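# Move fridge bottles upright onto cart tray, close fridge

## Task

Take every bottle that remains inside the refrigerator to the cart's top tray and leave each one standing upright there; after that, close the refrigerator door completely. Bottles that were on the tray from the start must also be upright when you finish. Fail conditions: a glass bottle dropping a long way, the fridge door being slammed while opening or closing, or the robot toppling or ending up tilted. Anything that stays in place only because the robot is holding it at the end does not count as done.

## Robot and tools

ROBOT. TidyBot++: a single mobile base (0.54 m long, 0.50 m wide, 0.38 m tall) on four powered casters, carrying one seven-joint arm with a two-finger gripper. The shoulder sits 0.12 m ahead of the base centre at 0.68 m height. Cameras: base_camera (fixed on the base) and wrist_camera (looks along the hand). The arm begins folded, hand pointing down, reaching up to 0.08 m beyond the base front with the elbow as high as 1.15 m. A downward-pointing hand tops out near 0.94 m above the floor, and only near the base.

FRAMES. Base frame: origin on the floor below the base centre, x forward, y left, z up. hand_pose is reported in it and marks the point between the finger pads; its z axis runs out along the fingers, its y axis is the closing direction. The odometry frame is the base frame as it was when the scene began. base_odometry heading is positive leftward, -3.142 to 3.142; it counts wheel rotation, so slip shows up as motion, and drift of a few cm and several degrees builds up over many moves. base_tilt is in degrees, positive when leaning forward or right.

execute_actions(actions, cameras). actions is a list holding one action, or empty to just read state and images. An action may contain:
- base: exactly one key, a relative move measured from where the base last reported itself: translate_m (metres, forward +, -2 to 2), strafe_m (metres, left +, -2 to 2), or rotate_rad (radians, counter-clockwise from above +, -6.3 to 6.3).
- joints: absolute targets by name, radians: joint_1_rad (unbounded; positive is clockwise from above, opposite to rotate_rad), joint_2_rad shoulder -2.249 to 2.249, joint_3_rad unbounded, joint_4_rad elbow -2.579 to 2.579, joint_5_rad unbounded, joint_6_rad wrist -2.099 to 2.099, joint_7_rad unbounded (hand down: positive turns counter-clockwise from above; at 1.57 fingers open toward robot left/right), and gripper_pos on a 0 (open, ~85 mm gap) to 1 (closed) scale; gap is about 85*(1-gripper_pos) mm. Unbounded joints take the shorter way, so send steps under half a turn for bigger rotations.
- speeds: optional caps for this action only: translate_m and strafe_m 0.05 to 0.5 m/s, rotate_rad 0.1 to 1.57 rad/s (maximum is the default). A base move that would need over 8.667 s is rejected; no action runs longer than 15 s.
cameras: list of "base_camera", "wrist_camera" or "all"; omitted/null means all, [] means none. Any unknown key or out-of-range value rejects the call with no motion. Joints or base left out of an action may keep pushing toward earlier targets.

wait(seconds): 0 to 10 s, commands nothing, returns state and images. zoom_image(camera, region): enlarges [x0, y0, x1, y1] pixels (max 504x504) of that camera's most recent full image. read_manual(section): only licence texts. finished_scene(scene): ends the current scene given its number, irreversibly, and reports success; the next scene's task comes in its result. Replying with no tool call ends everything.

ARM GEOMETRY. Upper arm 0.42 m, forearm 0.31 m, hand 0.31 m to the hand point. With joint_1_rad 0, joint_3_rad 3.14, joint_5_rad 0 the arm stays in the base's x-z plane; angles from vertical (forward +) are upper = j2, forearm = j2 - j4, hand = j2 - j4 - j6. Reach forward = sum of length*sin(angle); height above shoulder = sum of length*cos(angle). Arm joints move up to 1.39 rad/s (1.22 for joints 5 to 7). Closed fingertips reach about 20 mm past the hand point.

RESULTS. base_status and joint_status per motion: "done" (base: wheels turned the full amount, even if slipping or blocked short); "off_target" (stopped away from target, may still push); "contact_stop"/"time_out" (target dropped, holds position); "not_followed" with "joint command not followed" and a "cause:" line means a self-collision check withheld all arm targets (the gripper still acts; the withheld targets may be retried later). For the gripper at 1, "done" means nothing was caught, "off_target" means an object stopped the fingers. on_its_own lists motion you did not command. motor_effort is percent of max per motor, bracketed value the peak, with fixed bias and noise. "ARM HIT" means a hard collision with the base or itself; no check protects the base. "limit_stop_at_motor_heat" after an OVER-TEMPERATURE FAULT means resend the target. MOTOR HOT warns from 60 °C; at 75 °C the arm sags. Heat builds while holding loads, even during thinking.

ACCURACY. Friction leaves joints slightly off even when "done"; the hand often lands 1 to 2 cm off (more when stretched), and hand_pose itself can be off that much, so trust images. To correct, send each joint its previous command plus (desired - measured). Held objects make the arm sag; never command a joint to its current reading while holding something.

AVOID. Torque faults (joints 1 to 4 limit 104.5 N m, warning 56.7; joints 5 to 7 limit 51.3, warning 29.4) freeze the arm 10 s and cancel the rest of the call, while the base continues. Don't drive the base while the arm is caught, especially above about 0.8 m, or push/pull sideways on a raised hand: the robot can tip; retracting the arm or backing off rights it. A blocked base keeps shoving until timeout. Open and close the fridge door gently, lower bottles onto the tray before releasing, and expect occasional brief nudges to loose objects. The robot holds its last command while you think.

Each tool is called by a JSON object that holds its "name" and its "arguments", one argument or row to a line.

## Session

{"name": "execute_actions", "arguments": {
  "actions": []
}}

Scene clock: 0.00 s.
base_odometry: x=+0.000 y=+0.000 heading=+0.000 (m, m, rad; odometry frame)
base_tilt: forward=+0.3 right=+0.3 (deg)
base_status: not commanded
joint_positions: joint_1_rad=-0.023 joint_2_rad=-0.341 joint_3_rad=+3.186 joint_4_rad=-2.526 joint_5_rad=+0.025 joint_6_rad=-0.842 joint_7_rad=+1.611 gripper_pos=+0.000
joint_status: not commanded
motor_effort: joint_1_rad=-1 joint_2_rad=-3 joint_3_rad=+0 joint_4_rad=+17 joint_5_rad=-1 joint_6_rad=+3 joint_7_rad=+1 (%)
hand_pose: x=+0.2716 y=-0.0059 z=+0.5882 quat_wxyz=(+0.004, +0.998, +0.018, +0.058) (m; base frame)
pictures: base_camera, wrist_camera
Images, in order (width x height): base_camera 644x364, wrist_camera 644x476.

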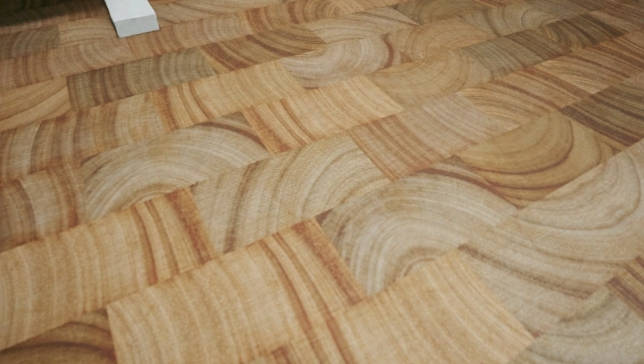

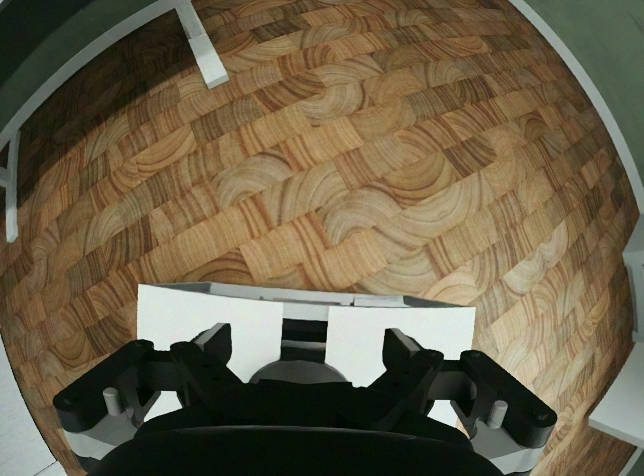

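{"name": "execute_actions", "arguments": {
  "actions": [
    {"joints":{"joint_6_rad":0.4}}
  ],
  "cameras": ["wrist_camera"]
}}

{"name": "execute_actions", "arguments": {
  "actions": [
    {"joints":{"joint_1_rad":-1.8}}
  ],
  "cameras": ["wrist_camera"]
}}

{"name": "execute_actions", "arguments": {
  "actions": [
    {"joints":{"joint_1_rad":1.8}}
  ],
  "cameras": ["wrist_camera"]
}}

Scene clock: 6.33 s.
base_odometry: x=+0.000 y=+0.000 heading=+0.000 (m, m, rad; odometry frame)
base_tilt: forward=+0.3 right=+0.3 (deg)
base_status: not commanded
joint_positions: joint_1_rad=-0.023 joint_2_rad=-0.341 joint_3_rad=+3.186 joint_4_rad=-2.525 joint_5_rad=+0.025 joint_6_rad=+0.378 joint_7_rad=+1.611 gripper_pos=+0.000
joint_status: all done
motor_effort: joint_1_rad=+0(0) joint_2_rad=-7(7) joint_3_rad=+0(0) joint_4_rad=+19(19) joint_5_rad=-1(1) joint_6_rad=+9(9) joint_7_rad=+0(1) (%)
hand_pose: x=+0.5386 y=-0.0058 z=+0.8253 quat_wxyz=(+0.016, +0.785, +0.016, +0.619) (m; base frame)
pictures: wrist_camera
Images, in order (width x height): wrist_camera 644x476.

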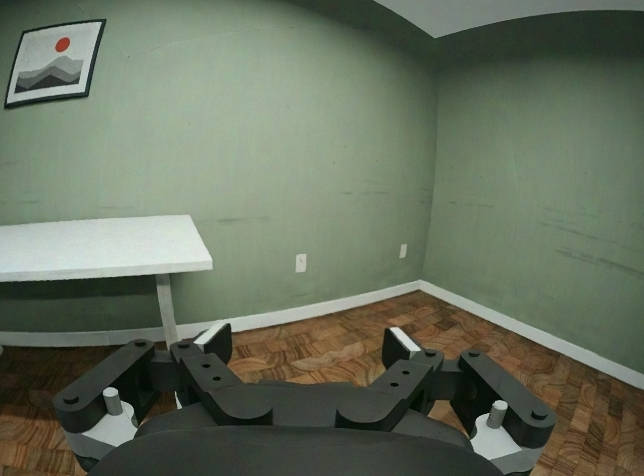

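Scene clock: 9.27 s.
base_odometry: x=+0.000 y=+0.000 heading=+0.000 (m, m, rad; odometry frame)
base_tilt: forward=+0.3 right=+0.3 (deg)
base_status: not commanded
joint_positions: joint_1_rad=-1.790 joint_2_rad=-0.341 joint_3_rad=+3.186 joint_4_rad=-2.525 joint_5_rad=+0.025 joint_6_rad=+0.378 joint_7_rad=+1.611 gripper_pos=+0.000
joint_status: all done
motor_effort: joint_1_rad=-1(0) joint_2_rad=-8(8) joint_3_rad=+0(1) joint_4_rad=+19(19) joint_5_rad=+0(1) joint_6_rad=+9(9) joint_7_rad=+1(0) (%)
hand_pose: x=+0.0427 y=+0.4126 z=+0.8253 quat_wxyz=(-0.469, +0.486, +0.617, +0.405) (m; base frame)
pictures: wrist_camera
Images, in order (width x height): wrist_camera 644x476.

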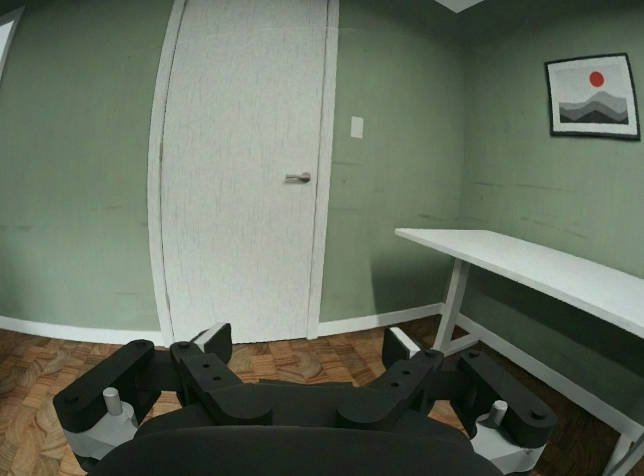

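Scene clock: 12.87 s.
base_odometry: x=+0.000 y=+0.000 heading=+0.000 (m, m, rad; odometry frame)
base_tilt: forward=+0.2 right=+0.3 (deg)
base_status: not commanded
joint_positions: joint_1_rad=-4.473 joint_2_rad=-0.341 joint_3_rad=+3.186 joint_4_rad=-2.525 joint_5_rad=+0.025 joint_6_rad=+0.378 joint_7_rad=+1.611 gripper_pos=+0.000
joint_status: all done
motor_effort: joint_1_rad=+0(1) joint_2_rad=-8(8) joint_3_rad=+0(0) joint_4_rad=+19(19) joint_5_rad=-1(1) joint_6_rad=+9(10) joint_7_rad=+1(1) (%)
hand_pose: x=+0.0047 y=-0.4038 z=+0.8253 quat_wxyz=(-0.501, -0.490, +0.613, -0.364) (m; base frame)
pictures: wrist_camera
Images, in order (width x height): wrist_camera 644x476.

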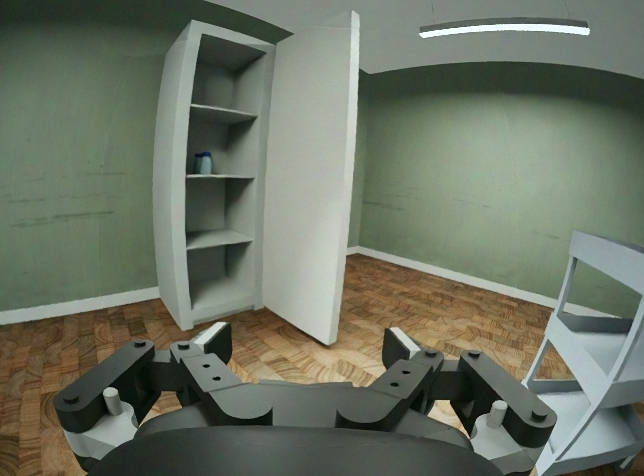

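{"name": "execute_actions", "arguments": {
  "actions": [
    {"base":{"rotate_rad":-1.13},"joints":{"joint_1_rad":0.5}}
  ]
}}

{"name": "execute_actions", "arguments": {
  "actions": [
    {"base":{"translate_m":0.4}}
  ],
  "cameras": []
}}

{"name": "execute_actions", "arguments": {
  "actions": [
    {"base":{"strafe_m":-0.4},"joints":{"joint_1_rad":0.3}}
  ]
}}

Scene clock: 33.33 s.
base_odometry: x=+0.000 y=+0.000 heading=-1.129 (m, m, rad; odometry frame)
base_tilt: forward=+0.3 right=+0.4 (deg)
base_status: done
joint_positions: joint_1_rad=-5.774 joint_2_rad=-0.341 joint_3_rad=+3.186 joint_4_rad=-2.525 joint_5_rad=+0.025 joint_6_rad=+0.378 joint_7_rad=+1.611 gripper_pos=+0.000
joint_status: all done
motor_effort: joint_1_rad=+0(1) joint_2_rad=-7(8) joint_3_rad=+0(1) joint_4_rad=+18(19) joint_5_rad=-1(0) joint_6_rad=+9(9) joint_7_rad=+1(1) (%)
hand_pose: x=+0.4775 y=-0.2181 z=+0.8253 quat_wxyz=(-0.178, -0.761, +0.191, -0.593) (m; base frame)
pictures: base_camera, wrist_camera
Images, in order (width x height): base_camera 644x364, wrist_camera 644x476.

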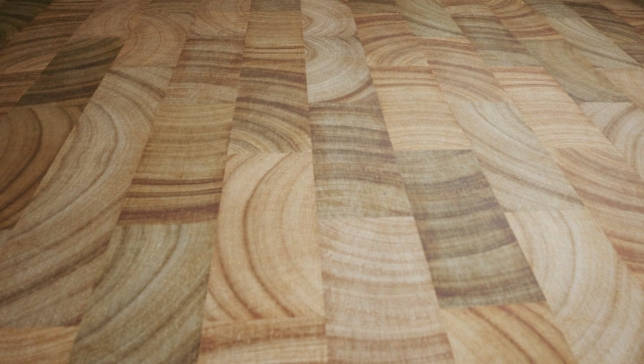

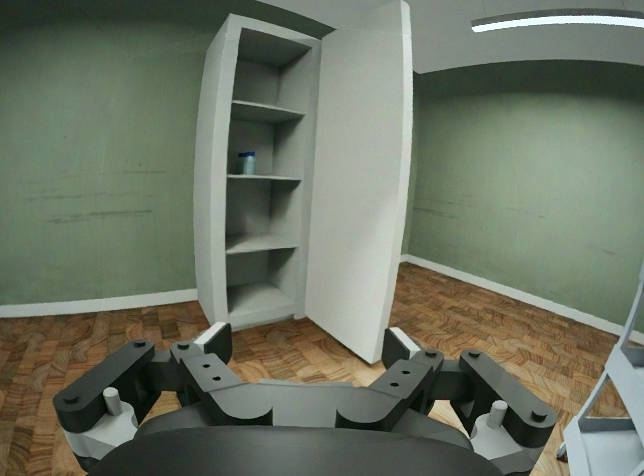

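Scene clock: 35.50 s.
base_odometry: x=+0.171 y=-0.362 heading=-1.130 (m, m, rad; odometry frame)
base_tilt: forward=+0.3 right=+0.3 (deg)
base_status: done
joint_positions: joint_1_rad=-5.774 joint_2_rad=-0.341 joint_3_rad=+3.186 joint_4_rad=-2.525 joint_5_rad=+0.025 joint_6_rad=+0.378 joint_7_rad=+1.611 gripper_pos=+0.000
joint_status: not commanded
motor_effort: joint_1_rad=+0(1) joint_2_rad=-8(10) joint_3_rad=+0(0) joint_4_rad=+19(20) joint_5_rad=-1(1) joint_6_rad=+9(10) joint_7_rad=+1(1) (%)
hand_pose: x=+0.4777 y=-0.2180 z=+0.8251 quat_wxyz=(-0.178, -0.762, +0.191, -0.593) (m; base frame)
pictures: none
No camera images: the call's "cameras" was empty. Leave "cameras" out to get every camera's image.

Scene clock: 37.67 s.
base_odometry: x=-0.191 y=-0.533 heading=-1.129 (m, m, rad; odometry frame)
base_tilt: forward=+0.2 right=+0.3 (deg)
base_status: done
joint_positions: joint_1_rad=-5.975 joint_2_rad=-0.341 joint_3_rad=+3.187 joint_4_rad=-2.525 joint_5_rad=+0.025 joint_6_rad=+0.378 joint_7_rad=+1.611 gripper_pos=+0.000
joint_status: all done
motor_effort: joint_1_rad=+0(1) joint_2_rad=-8(9) joint_3_rad=+0(2) joint_4_rad=+19(19) joint_5_rad=+0(1) joint_6_rad=+9(10) joint_7_rad=+0(1) (%)
hand_pose: x=+0.5139 y=-0.1421 z=+0.8251 quat_wxyz=(-0.118, -0.777, +0.114, -0.608) (m; base frame)
pictures: base_camera, wrist_camera
Images, in order (width x height): base_camera 644x364, wrist_camera 644x476.

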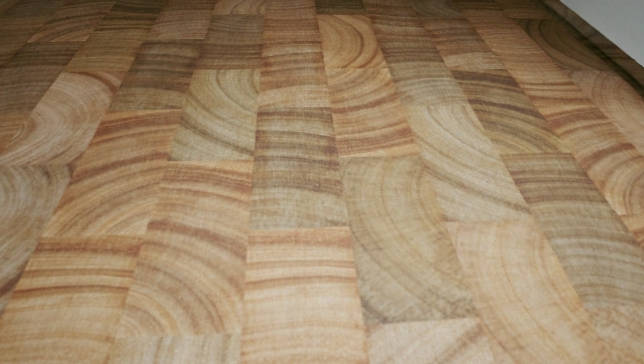

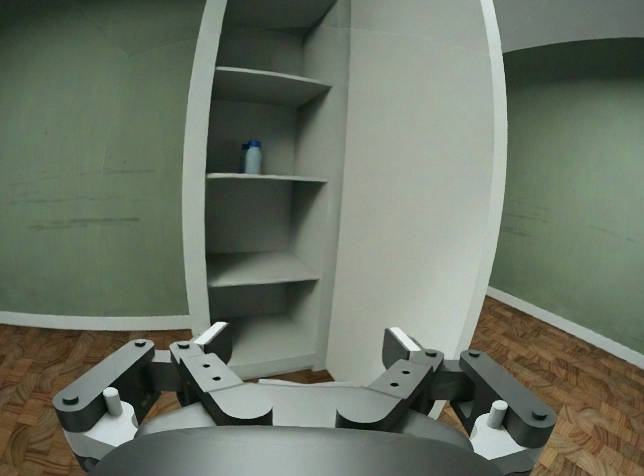

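{"name": "execute_actions", "arguments": {
  "actions": [
    {"base":{"strafe_m":-0.12},"joints":{"joint_1_rad":0.0,"joint_2_rad":-0.2,"joint_3_rad":3.14,"joint_4_rad":-2.32,"joint_5_rad":0,"joint_6_rad":0.55,"joint_7_rad":1.57}}
  ]
}}

{"name": "execute_actions", "arguments": {
  "actions": [
    {"base":{"translate_m":0.3}}
  ]
}}

Scene clock: 44.13 s.
base_odometry: x=-0.300 y=-0.584 heading=-1.129 (m, m, rad; odometry frame)
base_tilt: forward=+0.3 right=+0.3 (deg)
base_status: done
joint_positions: joint_1_rad=-6.274 joint_2_rad=-0.219 joint_3_rad=+3.151 joint_4_rad=-2.332 joint_5_rad=+0.025 joint_6_rad=+0.506 joint_7_rad=+1.598 gripper_pos=+0.000
joint_status: all done
motor_effort: joint_1_rad=+0(2) joint_2_rad=-13(13) joint_3_rad=+0(2) joint_4_rad=+20(20) joint_5_rad=+0(0) joint_6_rad=+9(10) joint_7_rad=+1(0) (%)
hand_pose: x=+0.6079 y=-0.0046 z=+0.9190 quat_wxyz=(-0.019, -0.720, -0.015, -0.694) (m; base frame)
pictures: base_camera, wrist_camera
Images, in order (width x height): base_camera 644x364, wrist_camera 644x476.

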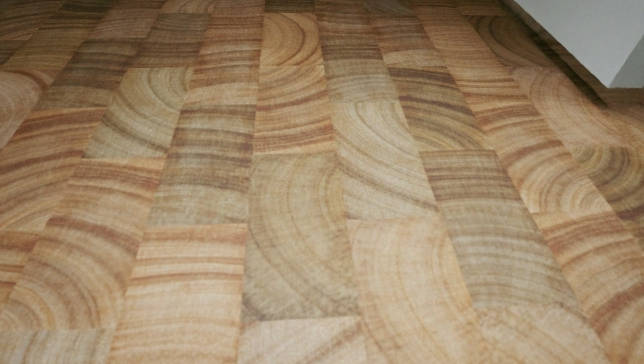

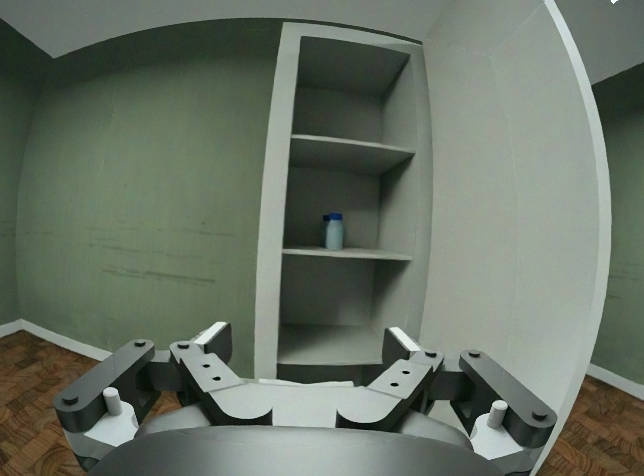

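Scene clock: 46.07 s.
base_odometry: x=-0.171 y=-0.856 heading=-1.130 (m, m, rad; odometry frame)
base_tilt: forward=+0.3 right=+0.3 (deg)
base_status: done
joint_positions: joint_1_rad=-6.274 joint_2_rad=-0.208 joint_3_rad=+3.151 joint_4_rad=-2.329 joint_5_rad=+0.025 joint_6_rad=+0.507 joint_7_rad=+1.598 gripper_pos=+0.000
joint_status: not commanded
motor_effort: joint_1_rad=+0(0) joint_2_rad=-13(15) joint_3_rad=+0(1) joint_4_rad=+20(21) joint_5_rad=+0(1) joint_6_rad=+10(10) joint_7_rad=+0(1) (%)
hand_pose: x=+0.6111 y=-0.0045 z=+0.9153 quat_wxyz=(-0.018, -0.722, -0.015, -0.691) (m; base frame)
pictures: base_camera, wrist_camera
Images, in order (width x height): base_camera 644x364, wrist_camera 644x476.

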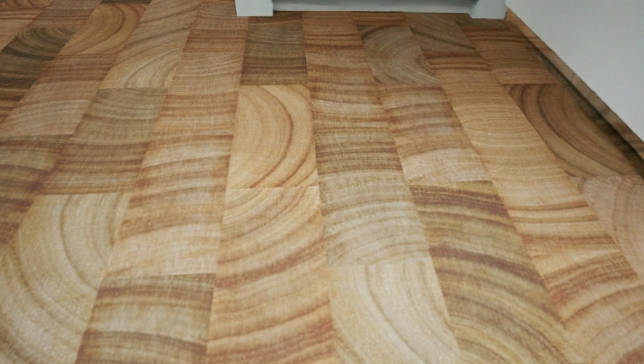

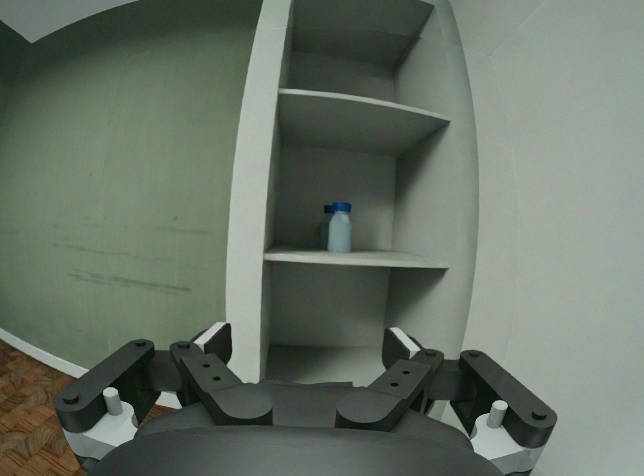

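{"name": "execute_actions", "arguments": {
  "actions": [
    {"base":{"strafe_m":-0.07},"joints":{"joint_2_rad":-0.1,"joint_4_rad":-2.04,"joint_6_rad":0.43,"joint_5_rad":-0.03,"joint_7_rad":1.54}}
  ],
  "cameras": []
}}

{"name": "execute_actions", "arguments": {
  "actions": [
    {"base":{"translate_m":0.4}}
  ]
}}

Scene clock: 55.00 s.
base_odometry: x=-0.235 y=-0.886 heading=-1.129 (m, m, rad; odometry frame)
base_tilt: forward=+0.3 right=+0.4 (deg)
base_status: done
joint_positions: joint_1_rad=-6.275 joint_2_rad=-0.121 joint_3_rad=+3.147 joint_4_rad=-2.052 joint_5_rad=-0.001 joint_6_rad=+0.476 joint_7_rad=+1.569 gripper_pos=+0.000
joint_status: all done
motor_effort: joint_1_rad=+0(1) joint_2_rad=-18(18) joint_3_rad=+0(2) joint_4_rad=+21(21) joint_5_rad=+0(2) joint_6_rad=+9(10) joint_7_rad=+0(1) (%)
hand_pose: x=+0.6717 y=-0.0065 z=+1.0249 quat_wxyz=(-0.004, -0.665, +0.006, -0.747) (m; base frame)
pictures: none
No camera images: the call's "cameras" was empty. Leave "cameras" out to get every camera's image.

Scene clock: 57.17 s.
base_odometry: x=-0.064 y=-1.248 heading=-1.130 (m, m, rad; odometry frame)
base_tilt: forward=+0.3 right=+0.3 (deg)
base_status: done
joint_positions: joint_1_rad=-6.275 joint_2_rad=-0.106 joint_3_rad=+3.147 joint_4_rad=-2.050 joint_5_rad=-0.001 joint_6_rad=+0.473 joint_7_rad=+1.569 gripper_pos=+0.000
joint_status: not commanded
motor_effort: joint_1_rad=+0(0) joint_2_rad=-18(21) joint_3_rad=+0(0) joint_4_rad=+21(22) joint_5_rad=+0(1) joint_6_rad=+9(9) joint_7_rad=+1(1) (%)
hand_pose: x=+0.6770 y=-0.0066 z=+1.0170 quat_wxyz=(-0.004, -0.671, +0.006, -0.742) (m; base frame)
pictures: base_camera, wrist_camera
Images, in order (width x height): base_camera 644x364, wrist_camera 644x476.

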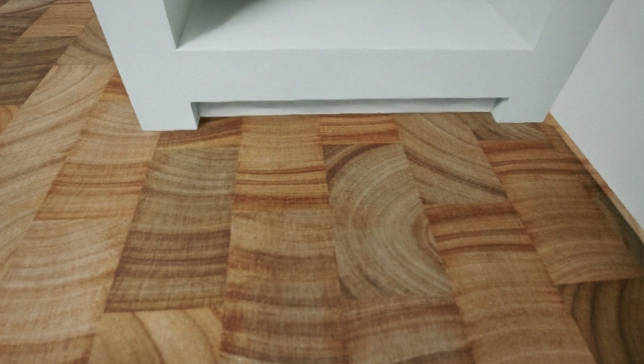

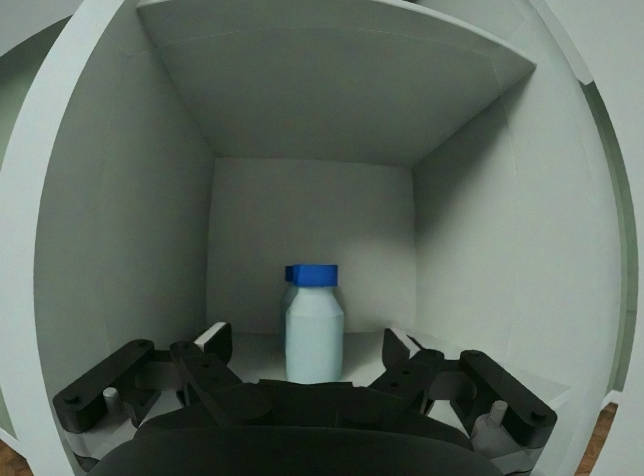

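{"name": "execute_actions", "arguments": {
  "actions": [
    {"base":{"translate_m":0.1},"joints":{"joint_6_rad":0.35},"speeds":{"translate_m":0.1}}
  ]
}}

Scene clock: 66.47 s.
base_odometry: x=-0.021 y=-1.339 heading=-1.130 (m, m, rad; odometry frame)
base_tilt: forward=+0.3 right=+0.4 (deg)
base_status: done
joint_positions: joint_1_rad=-6.275 joint_2_rad=-0.103 joint_3_rad=+3.147 joint_4_rad=-2.049 joint_5_rad=-0.001 joint_6_rad=+0.387 joint_7_rad=+1.569 gripper_pos=+0.000
joint_status: all done
motor_effort: joint_1_rad=+0(1) joint_2_rad=-18(21) joint_3_rad=+0(1) joint_4_rad=+21(22) joint_5_rad=-1(0) joint_6_rad=+9(10) joint_7_rad=+1(1) (%)
hand_pose: x=+0.6796 y=-0.0066 z=+0.9885 quat_wxyz=(-0.004, -0.703, +0.006, -0.711) (m; base frame)
pictures: base_camera, wrist_camera
Images, in order (width x height): base_camera 644x364, wrist_camera 644x476.

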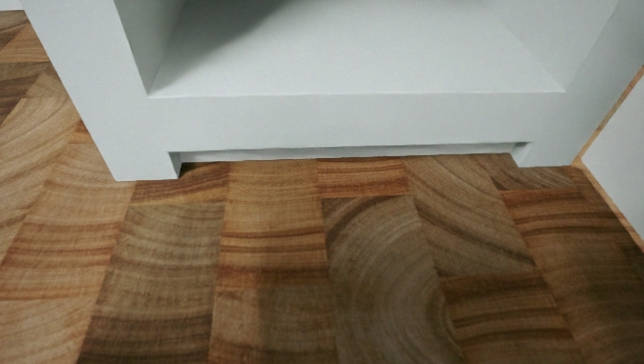

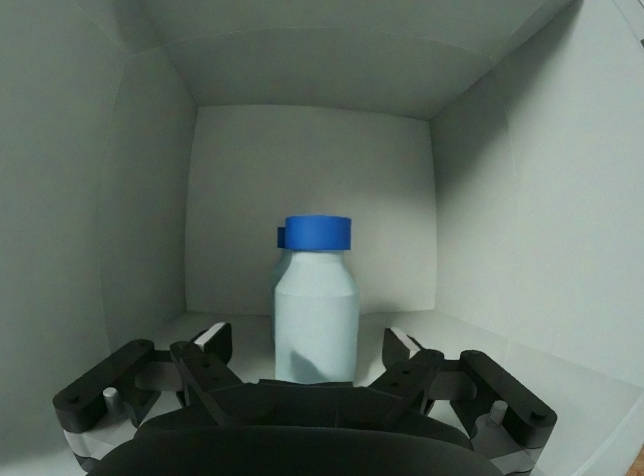

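{"name": "execute_actions", "arguments": {
  "actions": [
    {"base":{"strafe_m":-0.008},"joints":{"joint_4_rad":-2.1,"joint_6_rad":0.42}}
  ],
  "cameras": ["wrist_camera"]
}}

{"name": "execute_actions", "arguments": {
  "actions": [
    {"base":{"translate_m":0.085},"speeds":{"translate_m":0.06}}
  ],
  "cameras": ["wrist_camera"]
}}

Scene clock: 89.47 s.
base_odometry: x=-0.029 y=-1.342 heading=-1.130 (m, m, rad; odometry frame)
base_tilt: forward=+0.3 right=+0.3 (deg)
base_status: done
joint_positions: joint_1_rad=-6.277 joint_2_rad=-0.103 joint_3_rad=+3.146 joint_4_rad=-2.094 joint_5_rad=-0.002 joint_6_rad=+0.387 joint_7_rad=+1.569 gripper_pos=+0.000
joint_status: all done
motor_effort: joint_1_rad=+0(2) joint_2_rad=-19(20) joint_3_rad=+0(3) joint_4_rad=+21(23) joint_5_rad=-1(0) joint_6_rad=+8(9) joint_7_rad=+1(1) (%)
hand_pose: x=+0.6740 y=-0.0051 z=+0.9615 quat_wxyz=(-0.002, -0.719, +0.006, -0.695) (m; base frame)
pictures: wrist_camera
Images, in order (width x height): wrist_camera 644x476.

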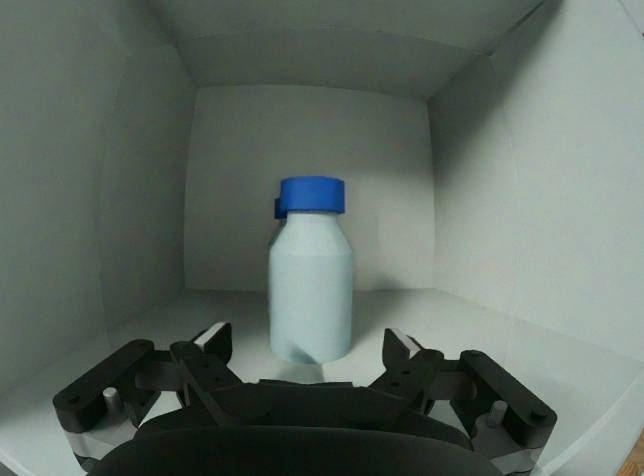

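Scene clock: 91.40 s.
base_odometry: x=+0.008 y=-1.419 heading=-1.130 (m, m, rad; odometry frame)
base_tilt: forward=+0.3 right=+0.3 (deg)
base_status: done
joint_positions: joint_1_rad=-6.277 joint_2_rad=-0.103 joint_3_rad=+3.146 joint_4_rad=-2.094 joint_5_rad=-0.002 joint_6_rad=+0.387 joint_7_rad=+1.569 gripper_pos=+0.000
joint_status: not commanded
motor_effort: joint_1_rad=+0(1) joint_2_rad=-18(21) joint_3_rad=+0(2) joint_4_rad=+21(21) joint_5_rad=-1(1) joint_6_rad=+9(9) joint_7_rad=+1(1) (%)
hand_pose: x=+0.6740 y=-0.0050 z=+0.9614 quat_wxyz=(-0.002, -0.719, +0.006, -0.695) (m; base frame)
pictures: wrist_camera
Images, in order (width x height): wrist_camera 644x476.

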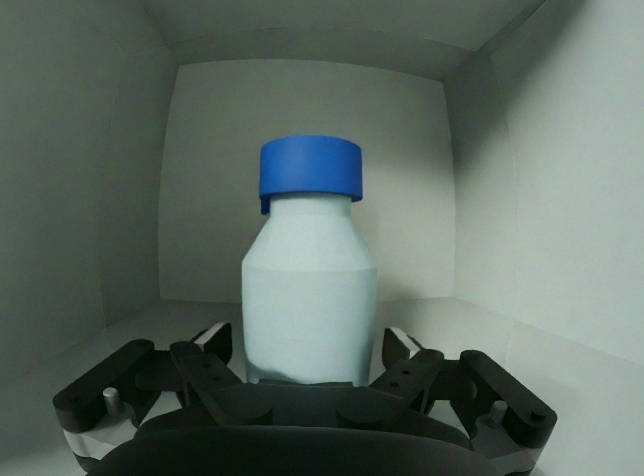

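{"name": "execute_actions", "arguments": {
  "actions": [
    {"base":{"translate_m":0.012}}
  ],
  "cameras": []
}}

{"name": "execute_actions", "arguments": {
  "actions": [
    {"joints":{"gripper_pos":1}}
  ],
  "cameras": ["wrist_camera"]
}}

{"name": "execute_actions", "arguments": {
  "actions": [
    {"joints":{"joint_4_rad":-2.02,"joint_6_rad":0.4}}
  ],
  "cameras": ["wrist_camera"]
}}

Scene clock: 96.57 s.
base_odometry: x=+0.013 y=-1.430 heading=-1.130 (m, m, rad; odometry frame)
base_tilt: forward=+0.3 right=+0.3 (deg)
base_status: done
joint_positions: joint_1_rad=-6.277 joint_2_rad=-0.099 joint_3_rad=+3.146 joint_4_rad=-2.094 joint_5_rad=-0.002 joint_6_rad=+0.387 joint_7_rad=+1.569 gripper_pos=+0.000
joint_status: not commanded
motor_effort: joint_1_rad=+0(1) joint_2_rad=-19(22) joint_3_rad=+0(1) joint_4_rad=+21(21) joint_5_rad=-1(0) joint_6_rad=+10(10) joint_7_rad=+1(1) (%)
hand_pose: x=+0.6750 y=-0.0051 z=+0.9595 quat_wxyz=(-0.002, -0.720, +0.006, -0.694) (m; base frame)
pictures: none
No camera images: the call's "cameras" was empty. Leave "cameras" out to get every camera's image.

Scene clock: 97.67 s.
base_odometry: x=+0.013 y=-1.430 heading=-1.130 (m, m, rad; odometry frame)
base_tilt: forward=+0.3 right=+0.3 (deg)
base_status: not commanded
joint_positions: joint_1_rad=-6.277 joint_2_rad=-0.099 joint_3_rad=+3.146 joint_4_rad=-2.094 joint_5_rad=-0.002 joint_6_rad=+0.387 joint_7_rad=+1.569 gripper_pos=+0.235
joint_status: gripper_pos off_target (ended at +0.235, target +1.000)
motor_effort: joint_1_rad=-1(1) joint_2_rad=-17(19) joint_3_rad=+0(1) joint_4_rad=+20(21) joint_5_rad=-1(1) joint_6_rad=+9(10) joint_7_rad=+0(1) (%)
hand_pose: x=+0.6750 y=-0.0051 z=+0.9595 quat_wxyz=(-0.002, -0.720, +0.006, -0.694) (m; base frame)
pictures: wrist_camera
Images, in order (width x height): wrist_camera 644x476.

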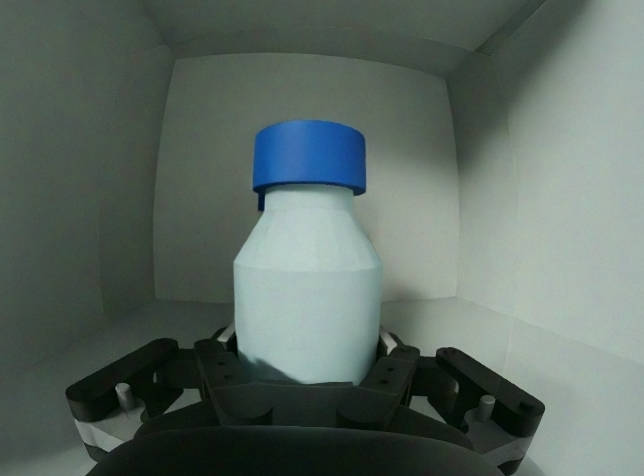

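Scene clock: 98.57 s.
base_odometry: x=+0.013 y=-1.430 heading=-1.130 (m, m, rad; odometry frame)
base_tilt: forward=+0.3 right=+0.3 (deg)
base_status: not commanded
joint_positions: joint_1_rad=-6.277 joint_2_rad=-0.085 joint_3_rad=+3.146 joint_4_rad=-2.058 joint_5_rad=-0.002 joint_6_rad=+0.387 joint_7_rad=+1.569 gripper_pos=+0.235
joint_status: all done
motor_effort: joint_1_rad=+0(1) joint_2_rad=-23(25) joint_3_rad=+0(0) joint_4_rad=+25(26) joint_5_rad=-1(0) joint_6_rad=+13(13) joint_7_rad=+1(1) (%)
hand_pose: x=+0.6839 y=-0.0051 z=+0.9733 quat_wxyz=(-0.002, -0.712, +0.006, -0.702) (m; base frame)
pictures: wrist_camera
Images, in order (width x height): wrist_camera 644x476.

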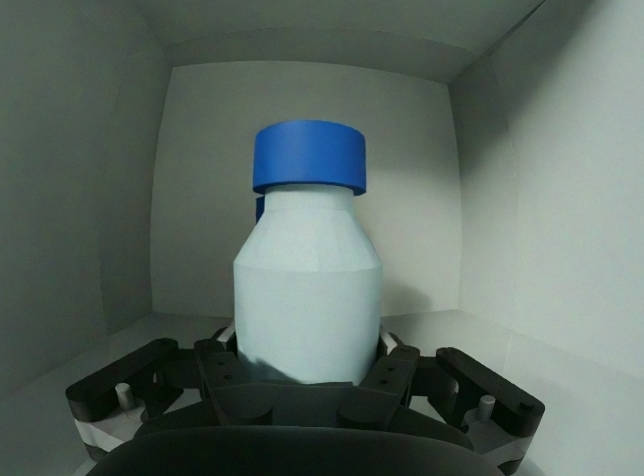

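{"name": "execute_actions", "arguments": {
  "actions": [
    {"base":{"translate_m":-0.8},"joints":{"joint_2_rad":-0.15,"joint_4_rad":-2.05},"speeds":{"translate_m":0.3}}
  ],
  "cameras": []
}}

{"name": "execute_actions", "arguments": {
  "actions": [
    {"joints":{"joint_2_rad":-0.34,"joint_4_rad":-2.1,"joint_6_rad":0.2}}
  ],
  "cameras": []
}}

{"name": "execute_actions", "arguments": {
  "actions": [
    {"base":{"rotate_rad":-1.57},"speeds":{"rotate_rad":0.7}}
  ]
}}

Scene clock: 107.27 s.
base_odometry: x=-0.328 y=-0.706 heading=-1.131 (m, m, rad; odometry frame)
base_tilt: forward=+0.3 right=+0.3 (deg)
base_status: done
joint_positions: joint_1_rad=-6.278 joint_2_rad=-0.116 joint_3_rad=+3.145 joint_4_rad=-2.067 joint_5_rad=-0.003 joint_6_rad=+0.387 joint_7_rad=+1.569 gripper_pos=+0.235
joint_status: all done
motor_effort: joint_1_rad=+0(3) joint_2_rad=-22(28) joint_3_rad=+0(4) joint_4_rad=+25(26) joint_5_rad=-1(1) joint_6_rad=+14(14) joint_7_rad=+0(1) (%)
hand_pose: x=+0.6734 y=-0.0036 z=+0.9849 quat_wxyz=(-0.001, -0.705, +0.005, -0.709) (m; base frame)
pictures: none
No camera images: the call's "cameras" was empty. Leave "cameras" out to get every camera's image.

Scene clock: 108.43 s.
base_odometry: x=-0.328 y=-0.706 heading=-1.131 (m, m, rad; odometry frame)
base_tilt: forward=+0.3 right=+0.4 (deg)
base_status: not commanded
joint_positions: joint_1_rad=-6.278 joint_2_rad=-0.312 joint_3_rad=+3.145 joint_4_rad=-2.110 joint_5_rad=-0.003 joint_6_rad=+0.218 joint_7_rad=+1.569 gripper_pos=+0.235
joint_status: all done
motor_effort: joint_1_rad=+0(0) joint_2_rad=-16(24) joint_3_rad=+0(0) joint_4_rad=+26(27) joint_5_rad=+0(1) joint_6_rad=+14(14) joint_7_rad=+1(0) (%)
hand_pose: x=+0.6075 y=-0.0031 z=+1.0083 quat_wxyz=(-0.001, -0.711, +0.005, -0.704) (m; base frame)
pictures: none
No camera images: the call's "cameras" was empty. Leave "cameras" out to get every camera's image.

Scene clock: 111.50 s.
base_odometry: x=-0.328 y=-0.706 heading=-2.700 (m, m, rad; odometry frame)
base_tilt: forward=+0.3 right=+0.3 (deg)
base_status: done
joint_positions: joint_1_rad=-6.281 joint_2_rad=-0.312 joint_3_rad=+3.143 joint_4_rad=-2.111 joint_5_rad=-0.003 joint_6_rad=+0.217 joint_7_rad=+1.569 gripper_pos=+0.235
joint_status: not commanded
motor_effort: joint_1_rad=-1(2) joint_2_rad=-15(15) joint_3_rad=+0(3) joint_4_rad=+26(27) joint_5_rad=-1(1) joint_6_rad=+13(13) joint_7_rad=+1(0) (%)
hand_pose: x=+0.6075 y=-0.0007 z=+1.0079 quat_wxyz=(+0.001, -0.711, +0.003, -0.703) (m; base frame)
pictures: base_camera, wrist_camera
Images, in order (width x height): base_camera 644x364, wrist_camera 644x476.

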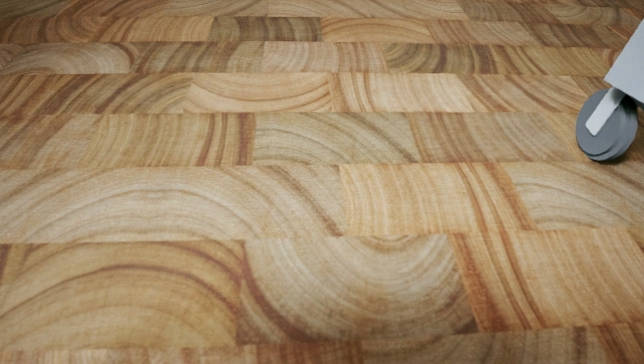

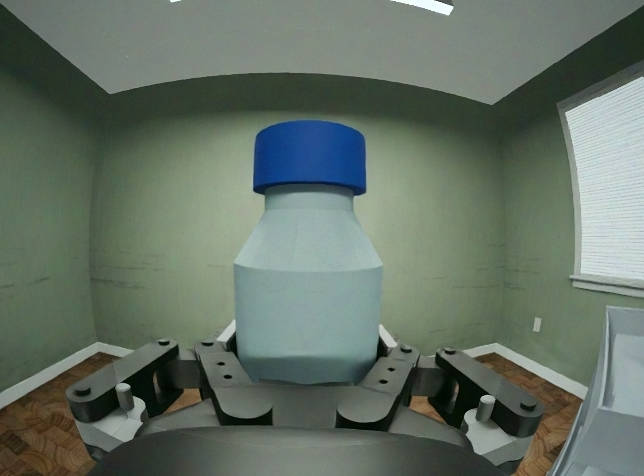

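{"name": "execute_actions", "arguments": {
  "actions": [
    {"base":{"strafe_m":-0.5},"joints":{"joint_1_rad":0.3},"speeds":{"strafe_m":0.3}}
  ]
}}

Scene clock: 118.33 s.
base_odometry: x=-0.542 y=-0.254 heading=-2.700 (m, m, rad; odometry frame)
base_tilt: forward=+0.3 right=+0.3 (deg)
base_status: done
joint_positions: joint_1_rad=-5.988 joint_2_rad=-0.312 joint_3_rad=+3.143 joint_4_rad=-2.112 joint_5_rad=-0.003 joint_6_rad=+0.215 joint_7_rad=+1.569 gripper_pos=+0.235
joint_status: all done
motor_effort: joint_1_rad=+0(1) joint_2_rad=-15(18) joint_3_rad=+0(3) joint_4_rad=+27(27) joint_5_rad=+0(1) joint_6_rad=+13(13) joint_7_rad=+1(1) (%)
hand_pose: x=+0.5863 y=-0.1415 z=+1.0062 quat_wxyz=(-0.102, -0.704, +0.107, -0.694) (m; base frame)
pictures: base_camera, wrist_camera
Images, in order (width x height): base_camera 644x364, wrist_camera 644x476.

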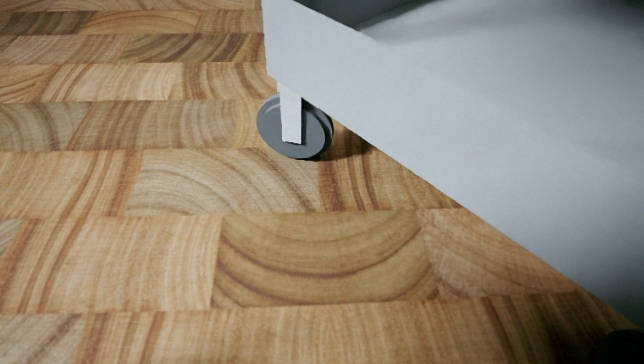

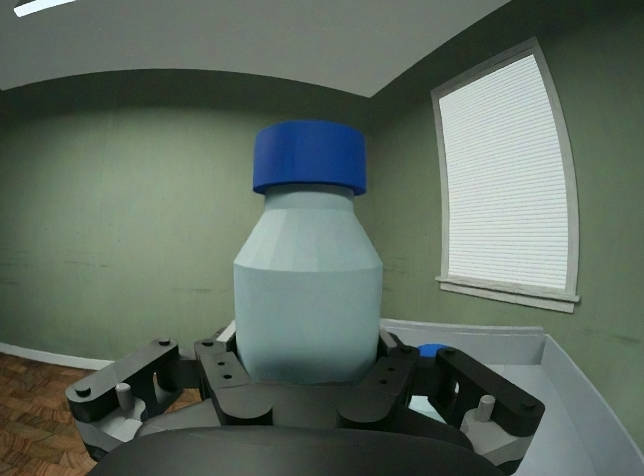

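{"name": "execute_actions", "arguments": {
  "actions": [
    {"joints":{"joint_1_rad":0.0,"joint_2_rad":-0.5,"joint_4_rad":-1.75,"joint_6_rad":-0.9}}
  ],
  "cameras": ["wrist_camera"]
}}

Scene clock: 123.37 s.
base_odometry: x=-0.542 y=-0.254 heading=-2.700 (m, m, rad; odometry frame)
base_tilt: forward=+0.3 right=+0.3 (deg)
base_status: not commanded
joint_positions: joint_1_rad=-6.274 joint_2_rad=-0.471 joint_3_rad=+3.143 joint_4_rad=-1.787 joint_5_rad=-0.003 joint_6_rad=-0.887 joint_7_rad=+1.569 gripper_pos=+0.235
joint_status: all done
motor_effort: joint_1_rad=+0(1) joint_2_rad=-7(16) joint_3_rad=+1(1) joint_4_rad=+25(27) joint_5_rad=-1(1) joint_6_rad=+12(14) joint_7_rad=+1(0) (%)
hand_pose: x=+0.4832 y=-0.0015 z=+0.9522 quat_wxyz=(+0.000, -0.892, +0.006, -0.452) (m; base frame)
pictures: wrist_camera
Images, in order (width x height): wrist_camera 644x476.

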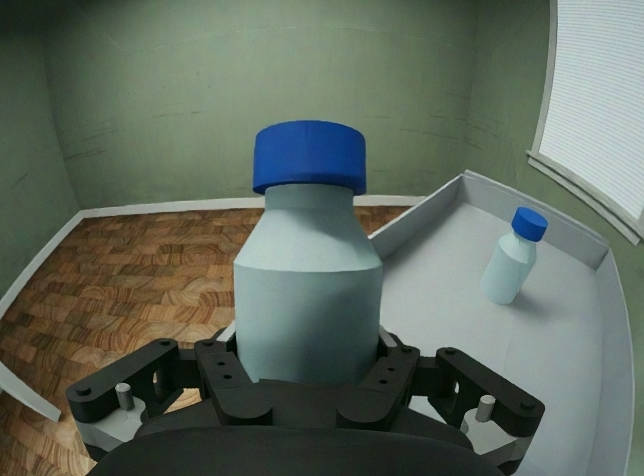

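{"name": "execute_actions", "arguments": {
  "actions": [
    {"base":{"rotate_rad":-0.7},"joints":{"joint_2_rad":-0.5,"joint_4_rad":-1.9,"joint_6_rad":-0.5},"speeds":{"rotate_rad":0.6}}
  ],
  "cameras": []
}}

{"name": "execute_actions", "arguments": {
  "actions": [
    {"base":{"strafe_m":0.3},"speeds":{"strafe_m":0.3}}
  ]
}}

Scene clock: 137.93 s.
base_odometry: x=-0.542 y=-0.254 heading=+2.884 (m, m, rad; odometry frame)
base_tilt: forward=+0.3 right=+0.3 (deg)
base_status: done
joint_positions: joint_1_rad=-6.277 joint_2_rad=-0.471 joint_3_rad=+3.142 joint_4_rad=-1.912 joint_5_rad=-0.005 joint_6_rad=-0.563 joint_7_rad=+1.569 gripper_pos=+0.235
joint_status: joint_6_rad off_target (ended at -0.563, target -0.500); the others done
motor_effort: joint_1_rad=+0(2) joint_2_rad=-8(9) joint_3_rad=+0(2) joint_4_rad=+26(27) joint_5_rad=-1(1) joint_6_rad=+12(13) joint_7_rad=+0(0) (%)
hand_pose: x=+0.5222 y=-0.0008 z=+0.9670 quat_wxyz=(+0.001, -0.842, +0.005, -0.539) (m; base frame)
pictures: none
No camera images: the call's "cameras" was empty. Leave "cameras" out to get every camera's image.

Scene clock: 139.90 s.
base_odometry: x=-0.619 y=-0.544 heading=+2.883 (m, m, rad; odometry frame)
base_tilt: forward=+0.3 right=+0.3 (deg)
base_status: done
joint_positions: joint_1_rad=-6.277 joint_2_rad=-0.471 joint_3_rad=+3.140 joint_4_rad=-1.912 joint_5_rad=-0.005 joint_6_rad=-0.563 joint_7_rad=+1.569 gripper_pos=+0.235
joint_status: not commanded
motor_effort: joint_1_rad=+0(1) joint_2_rad=-9(9) joint_3_rad=+0(2) joint_4_rad=+26(27) joint_5_rad=-1(1) joint_6_rad=+12(13) joint_7_rad=+1(1) (%)
hand_pose: x=+0.5222 y=+0.0002 z=+0.9669 quat_wxyz=(+0.001, -0.842, +0.004, -0.539) (m; base frame)
pictures: base_camera, wrist_camera
Images, in order (width x height): base_camera 644x364, wrist_camera 644x476.

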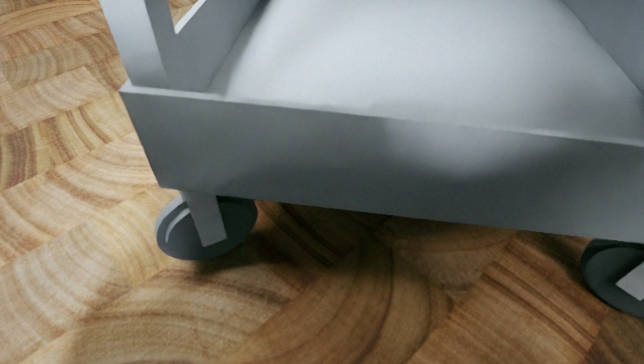

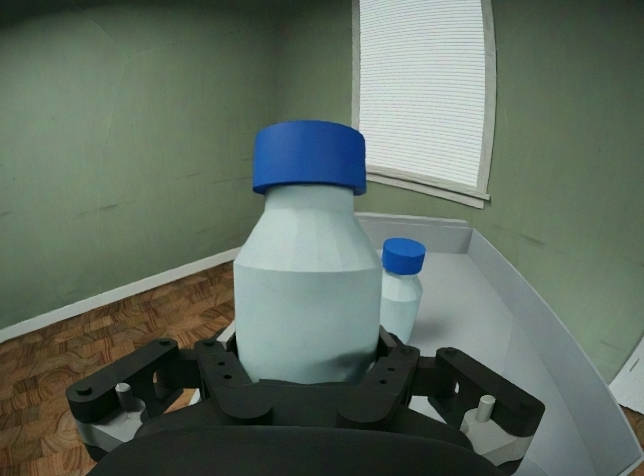

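{"name": "execute_actions", "arguments": {
  "actions": [
    {"base":{"rotate_rad":-0.14},"joints":{"joint_2_rad":-0.2,"joint_4_rad":-1.9,"joint_6_rad":-0.5}}
  ],
  "cameras": []
}}

{"name": "execute_actions", "arguments": {
  "actions": [
    {"base":{"strafe_m":-0.15},"joints":{"joint_2_rad":0.0,"joint_4_rad":-1.8,"joint_6_rad":-0.3}}
  ]
}}

Scene clock: 149.10 s.
base_odometry: x=-0.619 y=-0.544 heading=+2.742 (m, m, rad; odometry frame)
base_tilt: forward=+0.3 right=+0.3 (deg)
base_status: done
joint_positions: joint_1_rad=-6.278 joint_2_rad=-0.188 joint_3_rad=+3.143 joint_4_rad=-1.915 joint_5_rad=-0.005 joint_6_rad=-0.557 joint_7_rad=+1.568 gripper_pos=+0.235
joint_status: joint_6_rad off_target (ended at -0.557, target -0.500); the others done
motor_effort: joint_1_rad=-1(2) joint_2_rad=-18(21) joint_3_rad=+0(2) joint_4_rad=+23(27) joint_5_rad=+0(2) joint_6_rad=+10(13) joint_7_rad=+1(0) (%)
hand_pose: x=+0.5864 y=-0.0009 z=+0.8425 quat_wxyz=(+0.002, -0.910, +0.006, -0.416) (m; base frame)
pictures: none
No camera images: the call's "cameras" was empty. Leave "cameras" out to get every camera's image.

Scene clock: 150.57 s.
base_odometry: x=-0.560 y=-0.406 heading=+2.741 (m, m, rad; odometry frame)
base_tilt: forward=+0.3 right=+0.3 (deg)
base_status: done
joint_positions: joint_1_rad=-6.281 joint_2_rad=+0.005 joint_3_rad=+3.142 joint_4_rad=-1.826 joint_5_rad=-0.006 joint_6_rad=-0.356 joint_7_rad=+1.568 gripper_pos=+0.235
joint_status: all done
motor_effort: joint_1_rad=-1(3) joint_2_rad=-26(26) joint_3_rad=+0(2) joint_4_rad=+24(26) joint_5_rad=-2(1) joint_6_rad=+11(11) joint_7_rad=+1(1) (%)
hand_pose: x=+0.6789 y=+0.0006 z=+0.8419 quat_wxyz=(+0.002, -0.888, +0.004, -0.460) (m; base frame)
pictures: base_camera, wrist_camera
Images, in order (width x height): base_camera 644x364, wrist_camera 644x476.

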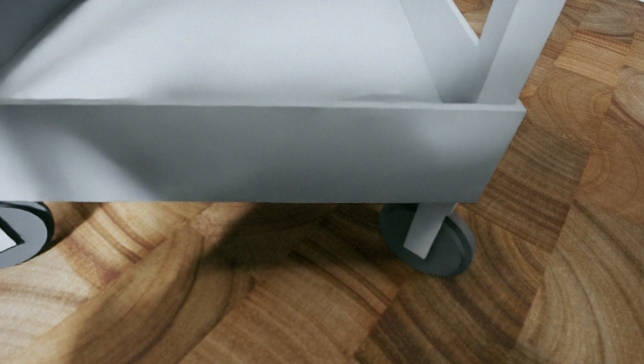

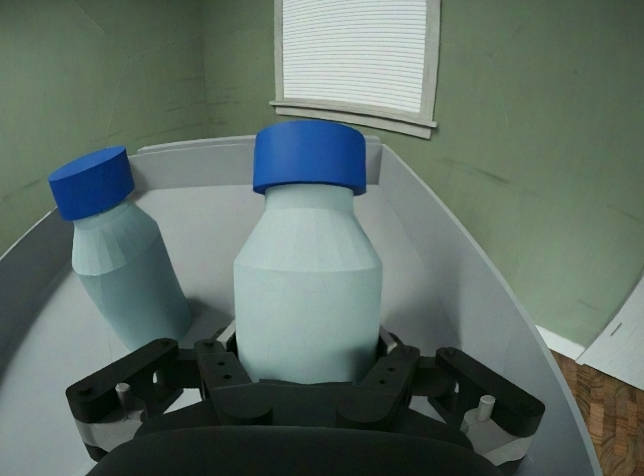

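{"name": "execute_actions", "arguments": {
  "actions": [
    {"joints":{"joint_2_rad":0.08,"joint_4_rad":-2.12,"joint_6_rad":0.72}}
  ],
  "cameras": []
}}

{"name": "execute_actions", "arguments": {
  "actions": [
    {"base":{"translate_m":0.1},"speeds":{"translate_m":0.1}}
  ]
}}

{"name": "execute_actions", "arguments": {
  "actions": [
    {"joints":{"joint_2_rad":0.24,"joint_4_rad":-2.14,"joint_6_rad":0.89}}
  ]
}}

Scene clock: 162.37 s.
base_odometry: x=-0.560 y=-0.406 heading=+2.741 (m, m, rad; odometry frame)
base_tilt: forward=+0.4 right=+0.3 (deg)
base_status: not commanded
joint_positions: joint_1_rad=-6.281 joint_2_rad=+0.086 joint_3_rad=+3.142 joint_4_rad=-2.130 joint_5_rad=-0.006 joint_6_rad=+0.655 joint_7_rad=+1.568 gripper_pos=+0.235
joint_status: joint_6_rad off_target (ended at +0.655, target +0.720); the others done
motor_effort: joint_1_rad=+0(0) joint_2_rad=-28(29) joint_3_rad=+0(0) joint_4_rad=+23(26) joint_5_rad=-1(1) joint_6_rad=+14(14) joint_7_rad=+0(1) (%)
hand_pose: x=+0.7177 y=-0.0012 z=+0.9153 quat_wxyz=(+0.001, -0.703, +0.005, -0.711) (m; base frame)
pictures: none
No camera images: the call's "cameras" was empty. Leave "cameras" out to get every camera's image.

Scene clock: 163.93 s.
base_odometry: x=-0.653 y=-0.367 heading=+2.741 (m, m, rad; odometry frame)
base_tilt: forward=+0.3 right=+0.4 (deg)
base_status: done
joint_positions: joint_1_rad=-6.281 joint_2_rad=+0.094 joint_3_rad=+3.142 joint_4_rad=-2.132 joint_5_rad=-0.006 joint_6_rad=+0.655 joint_7_rad=+1.568 gripper_pos=+0.235
joint_status: not commanded
motor_effort: joint_1_rad=+0(2) joint_2_rad=-28(30) joint_3_rad=+0(2) joint_4_rad=+23(24) joint_5_rad=-1(0) joint_6_rad=+13(14) joint_7_rad=+1(1) (%)
hand_pose: x=+0.7191 y=-0.0012 z=+0.9090 quat_wxyz=(+0.000, -0.707, +0.005, -0.707) (m; base frame)
pictures: base_camera, wrist_camera
Images, in order (width x height): base_camera 644x364, wrist_camera 644x476.

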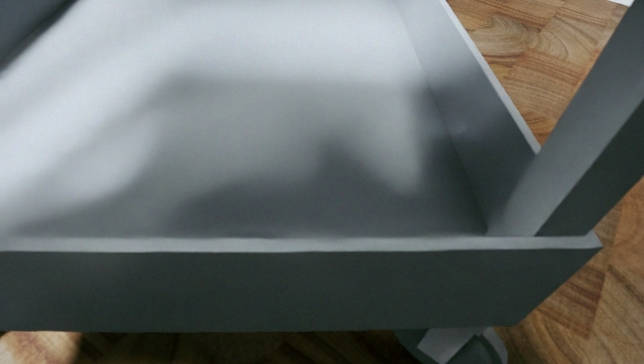

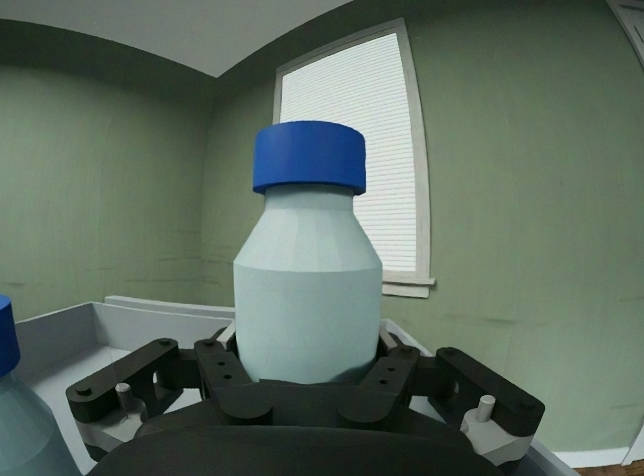

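Scene clock: 165.07 s.
base_odometry: x=-0.653 y=-0.367 heading=+2.741 (m, m, rad; odometry frame)
base_tilt: forward=+0.3 right=+0.3 (deg)
base_status: not commanded
joint_positions: joint_1_rad=-6.281 joint_2_rad=+0.264 joint_3_rad=+3.142 joint_4_rad=-2.151 joint_5_rad=-0.006 joint_6_rad=+0.815 joint_7_rad=+1.568 gripper_pos=+0.235
joint_status: joint_6_rad off_target (ended at +0.815, target +0.890); the others done
motor_effort: joint_1_rad=-1(0) joint_2_rad=-32(35) joint_3_rad=-1(0) joint_4_rad=+20(23) joint_5_rad=+0(1) joint_6_rad=+13(14) joint_7_rad=+1(0) (%)
hand_pose: x=+0.7489 y=-0.0015 z=+0.8444 quat_wxyz=(+0.000, -0.717, +0.005, -0.697) (m; base frame)
pictures: base_camera, wrist_camera
Images, in order (width x height): base_camera 644x364, wrist_camera 644x476.

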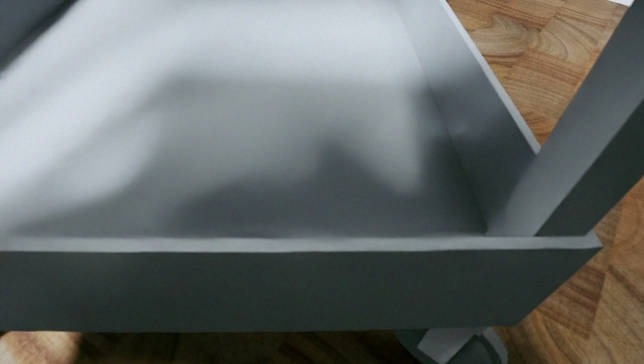

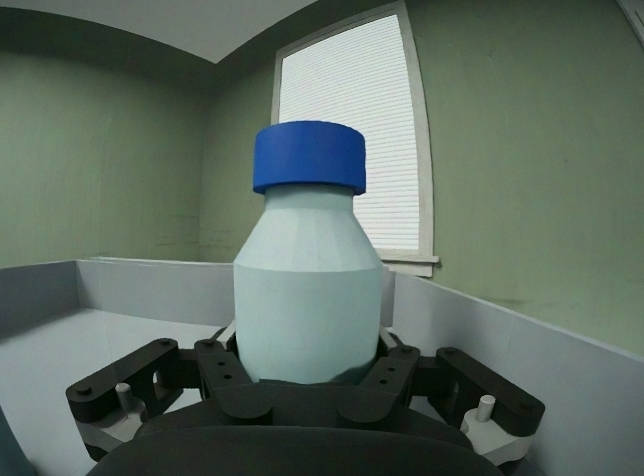

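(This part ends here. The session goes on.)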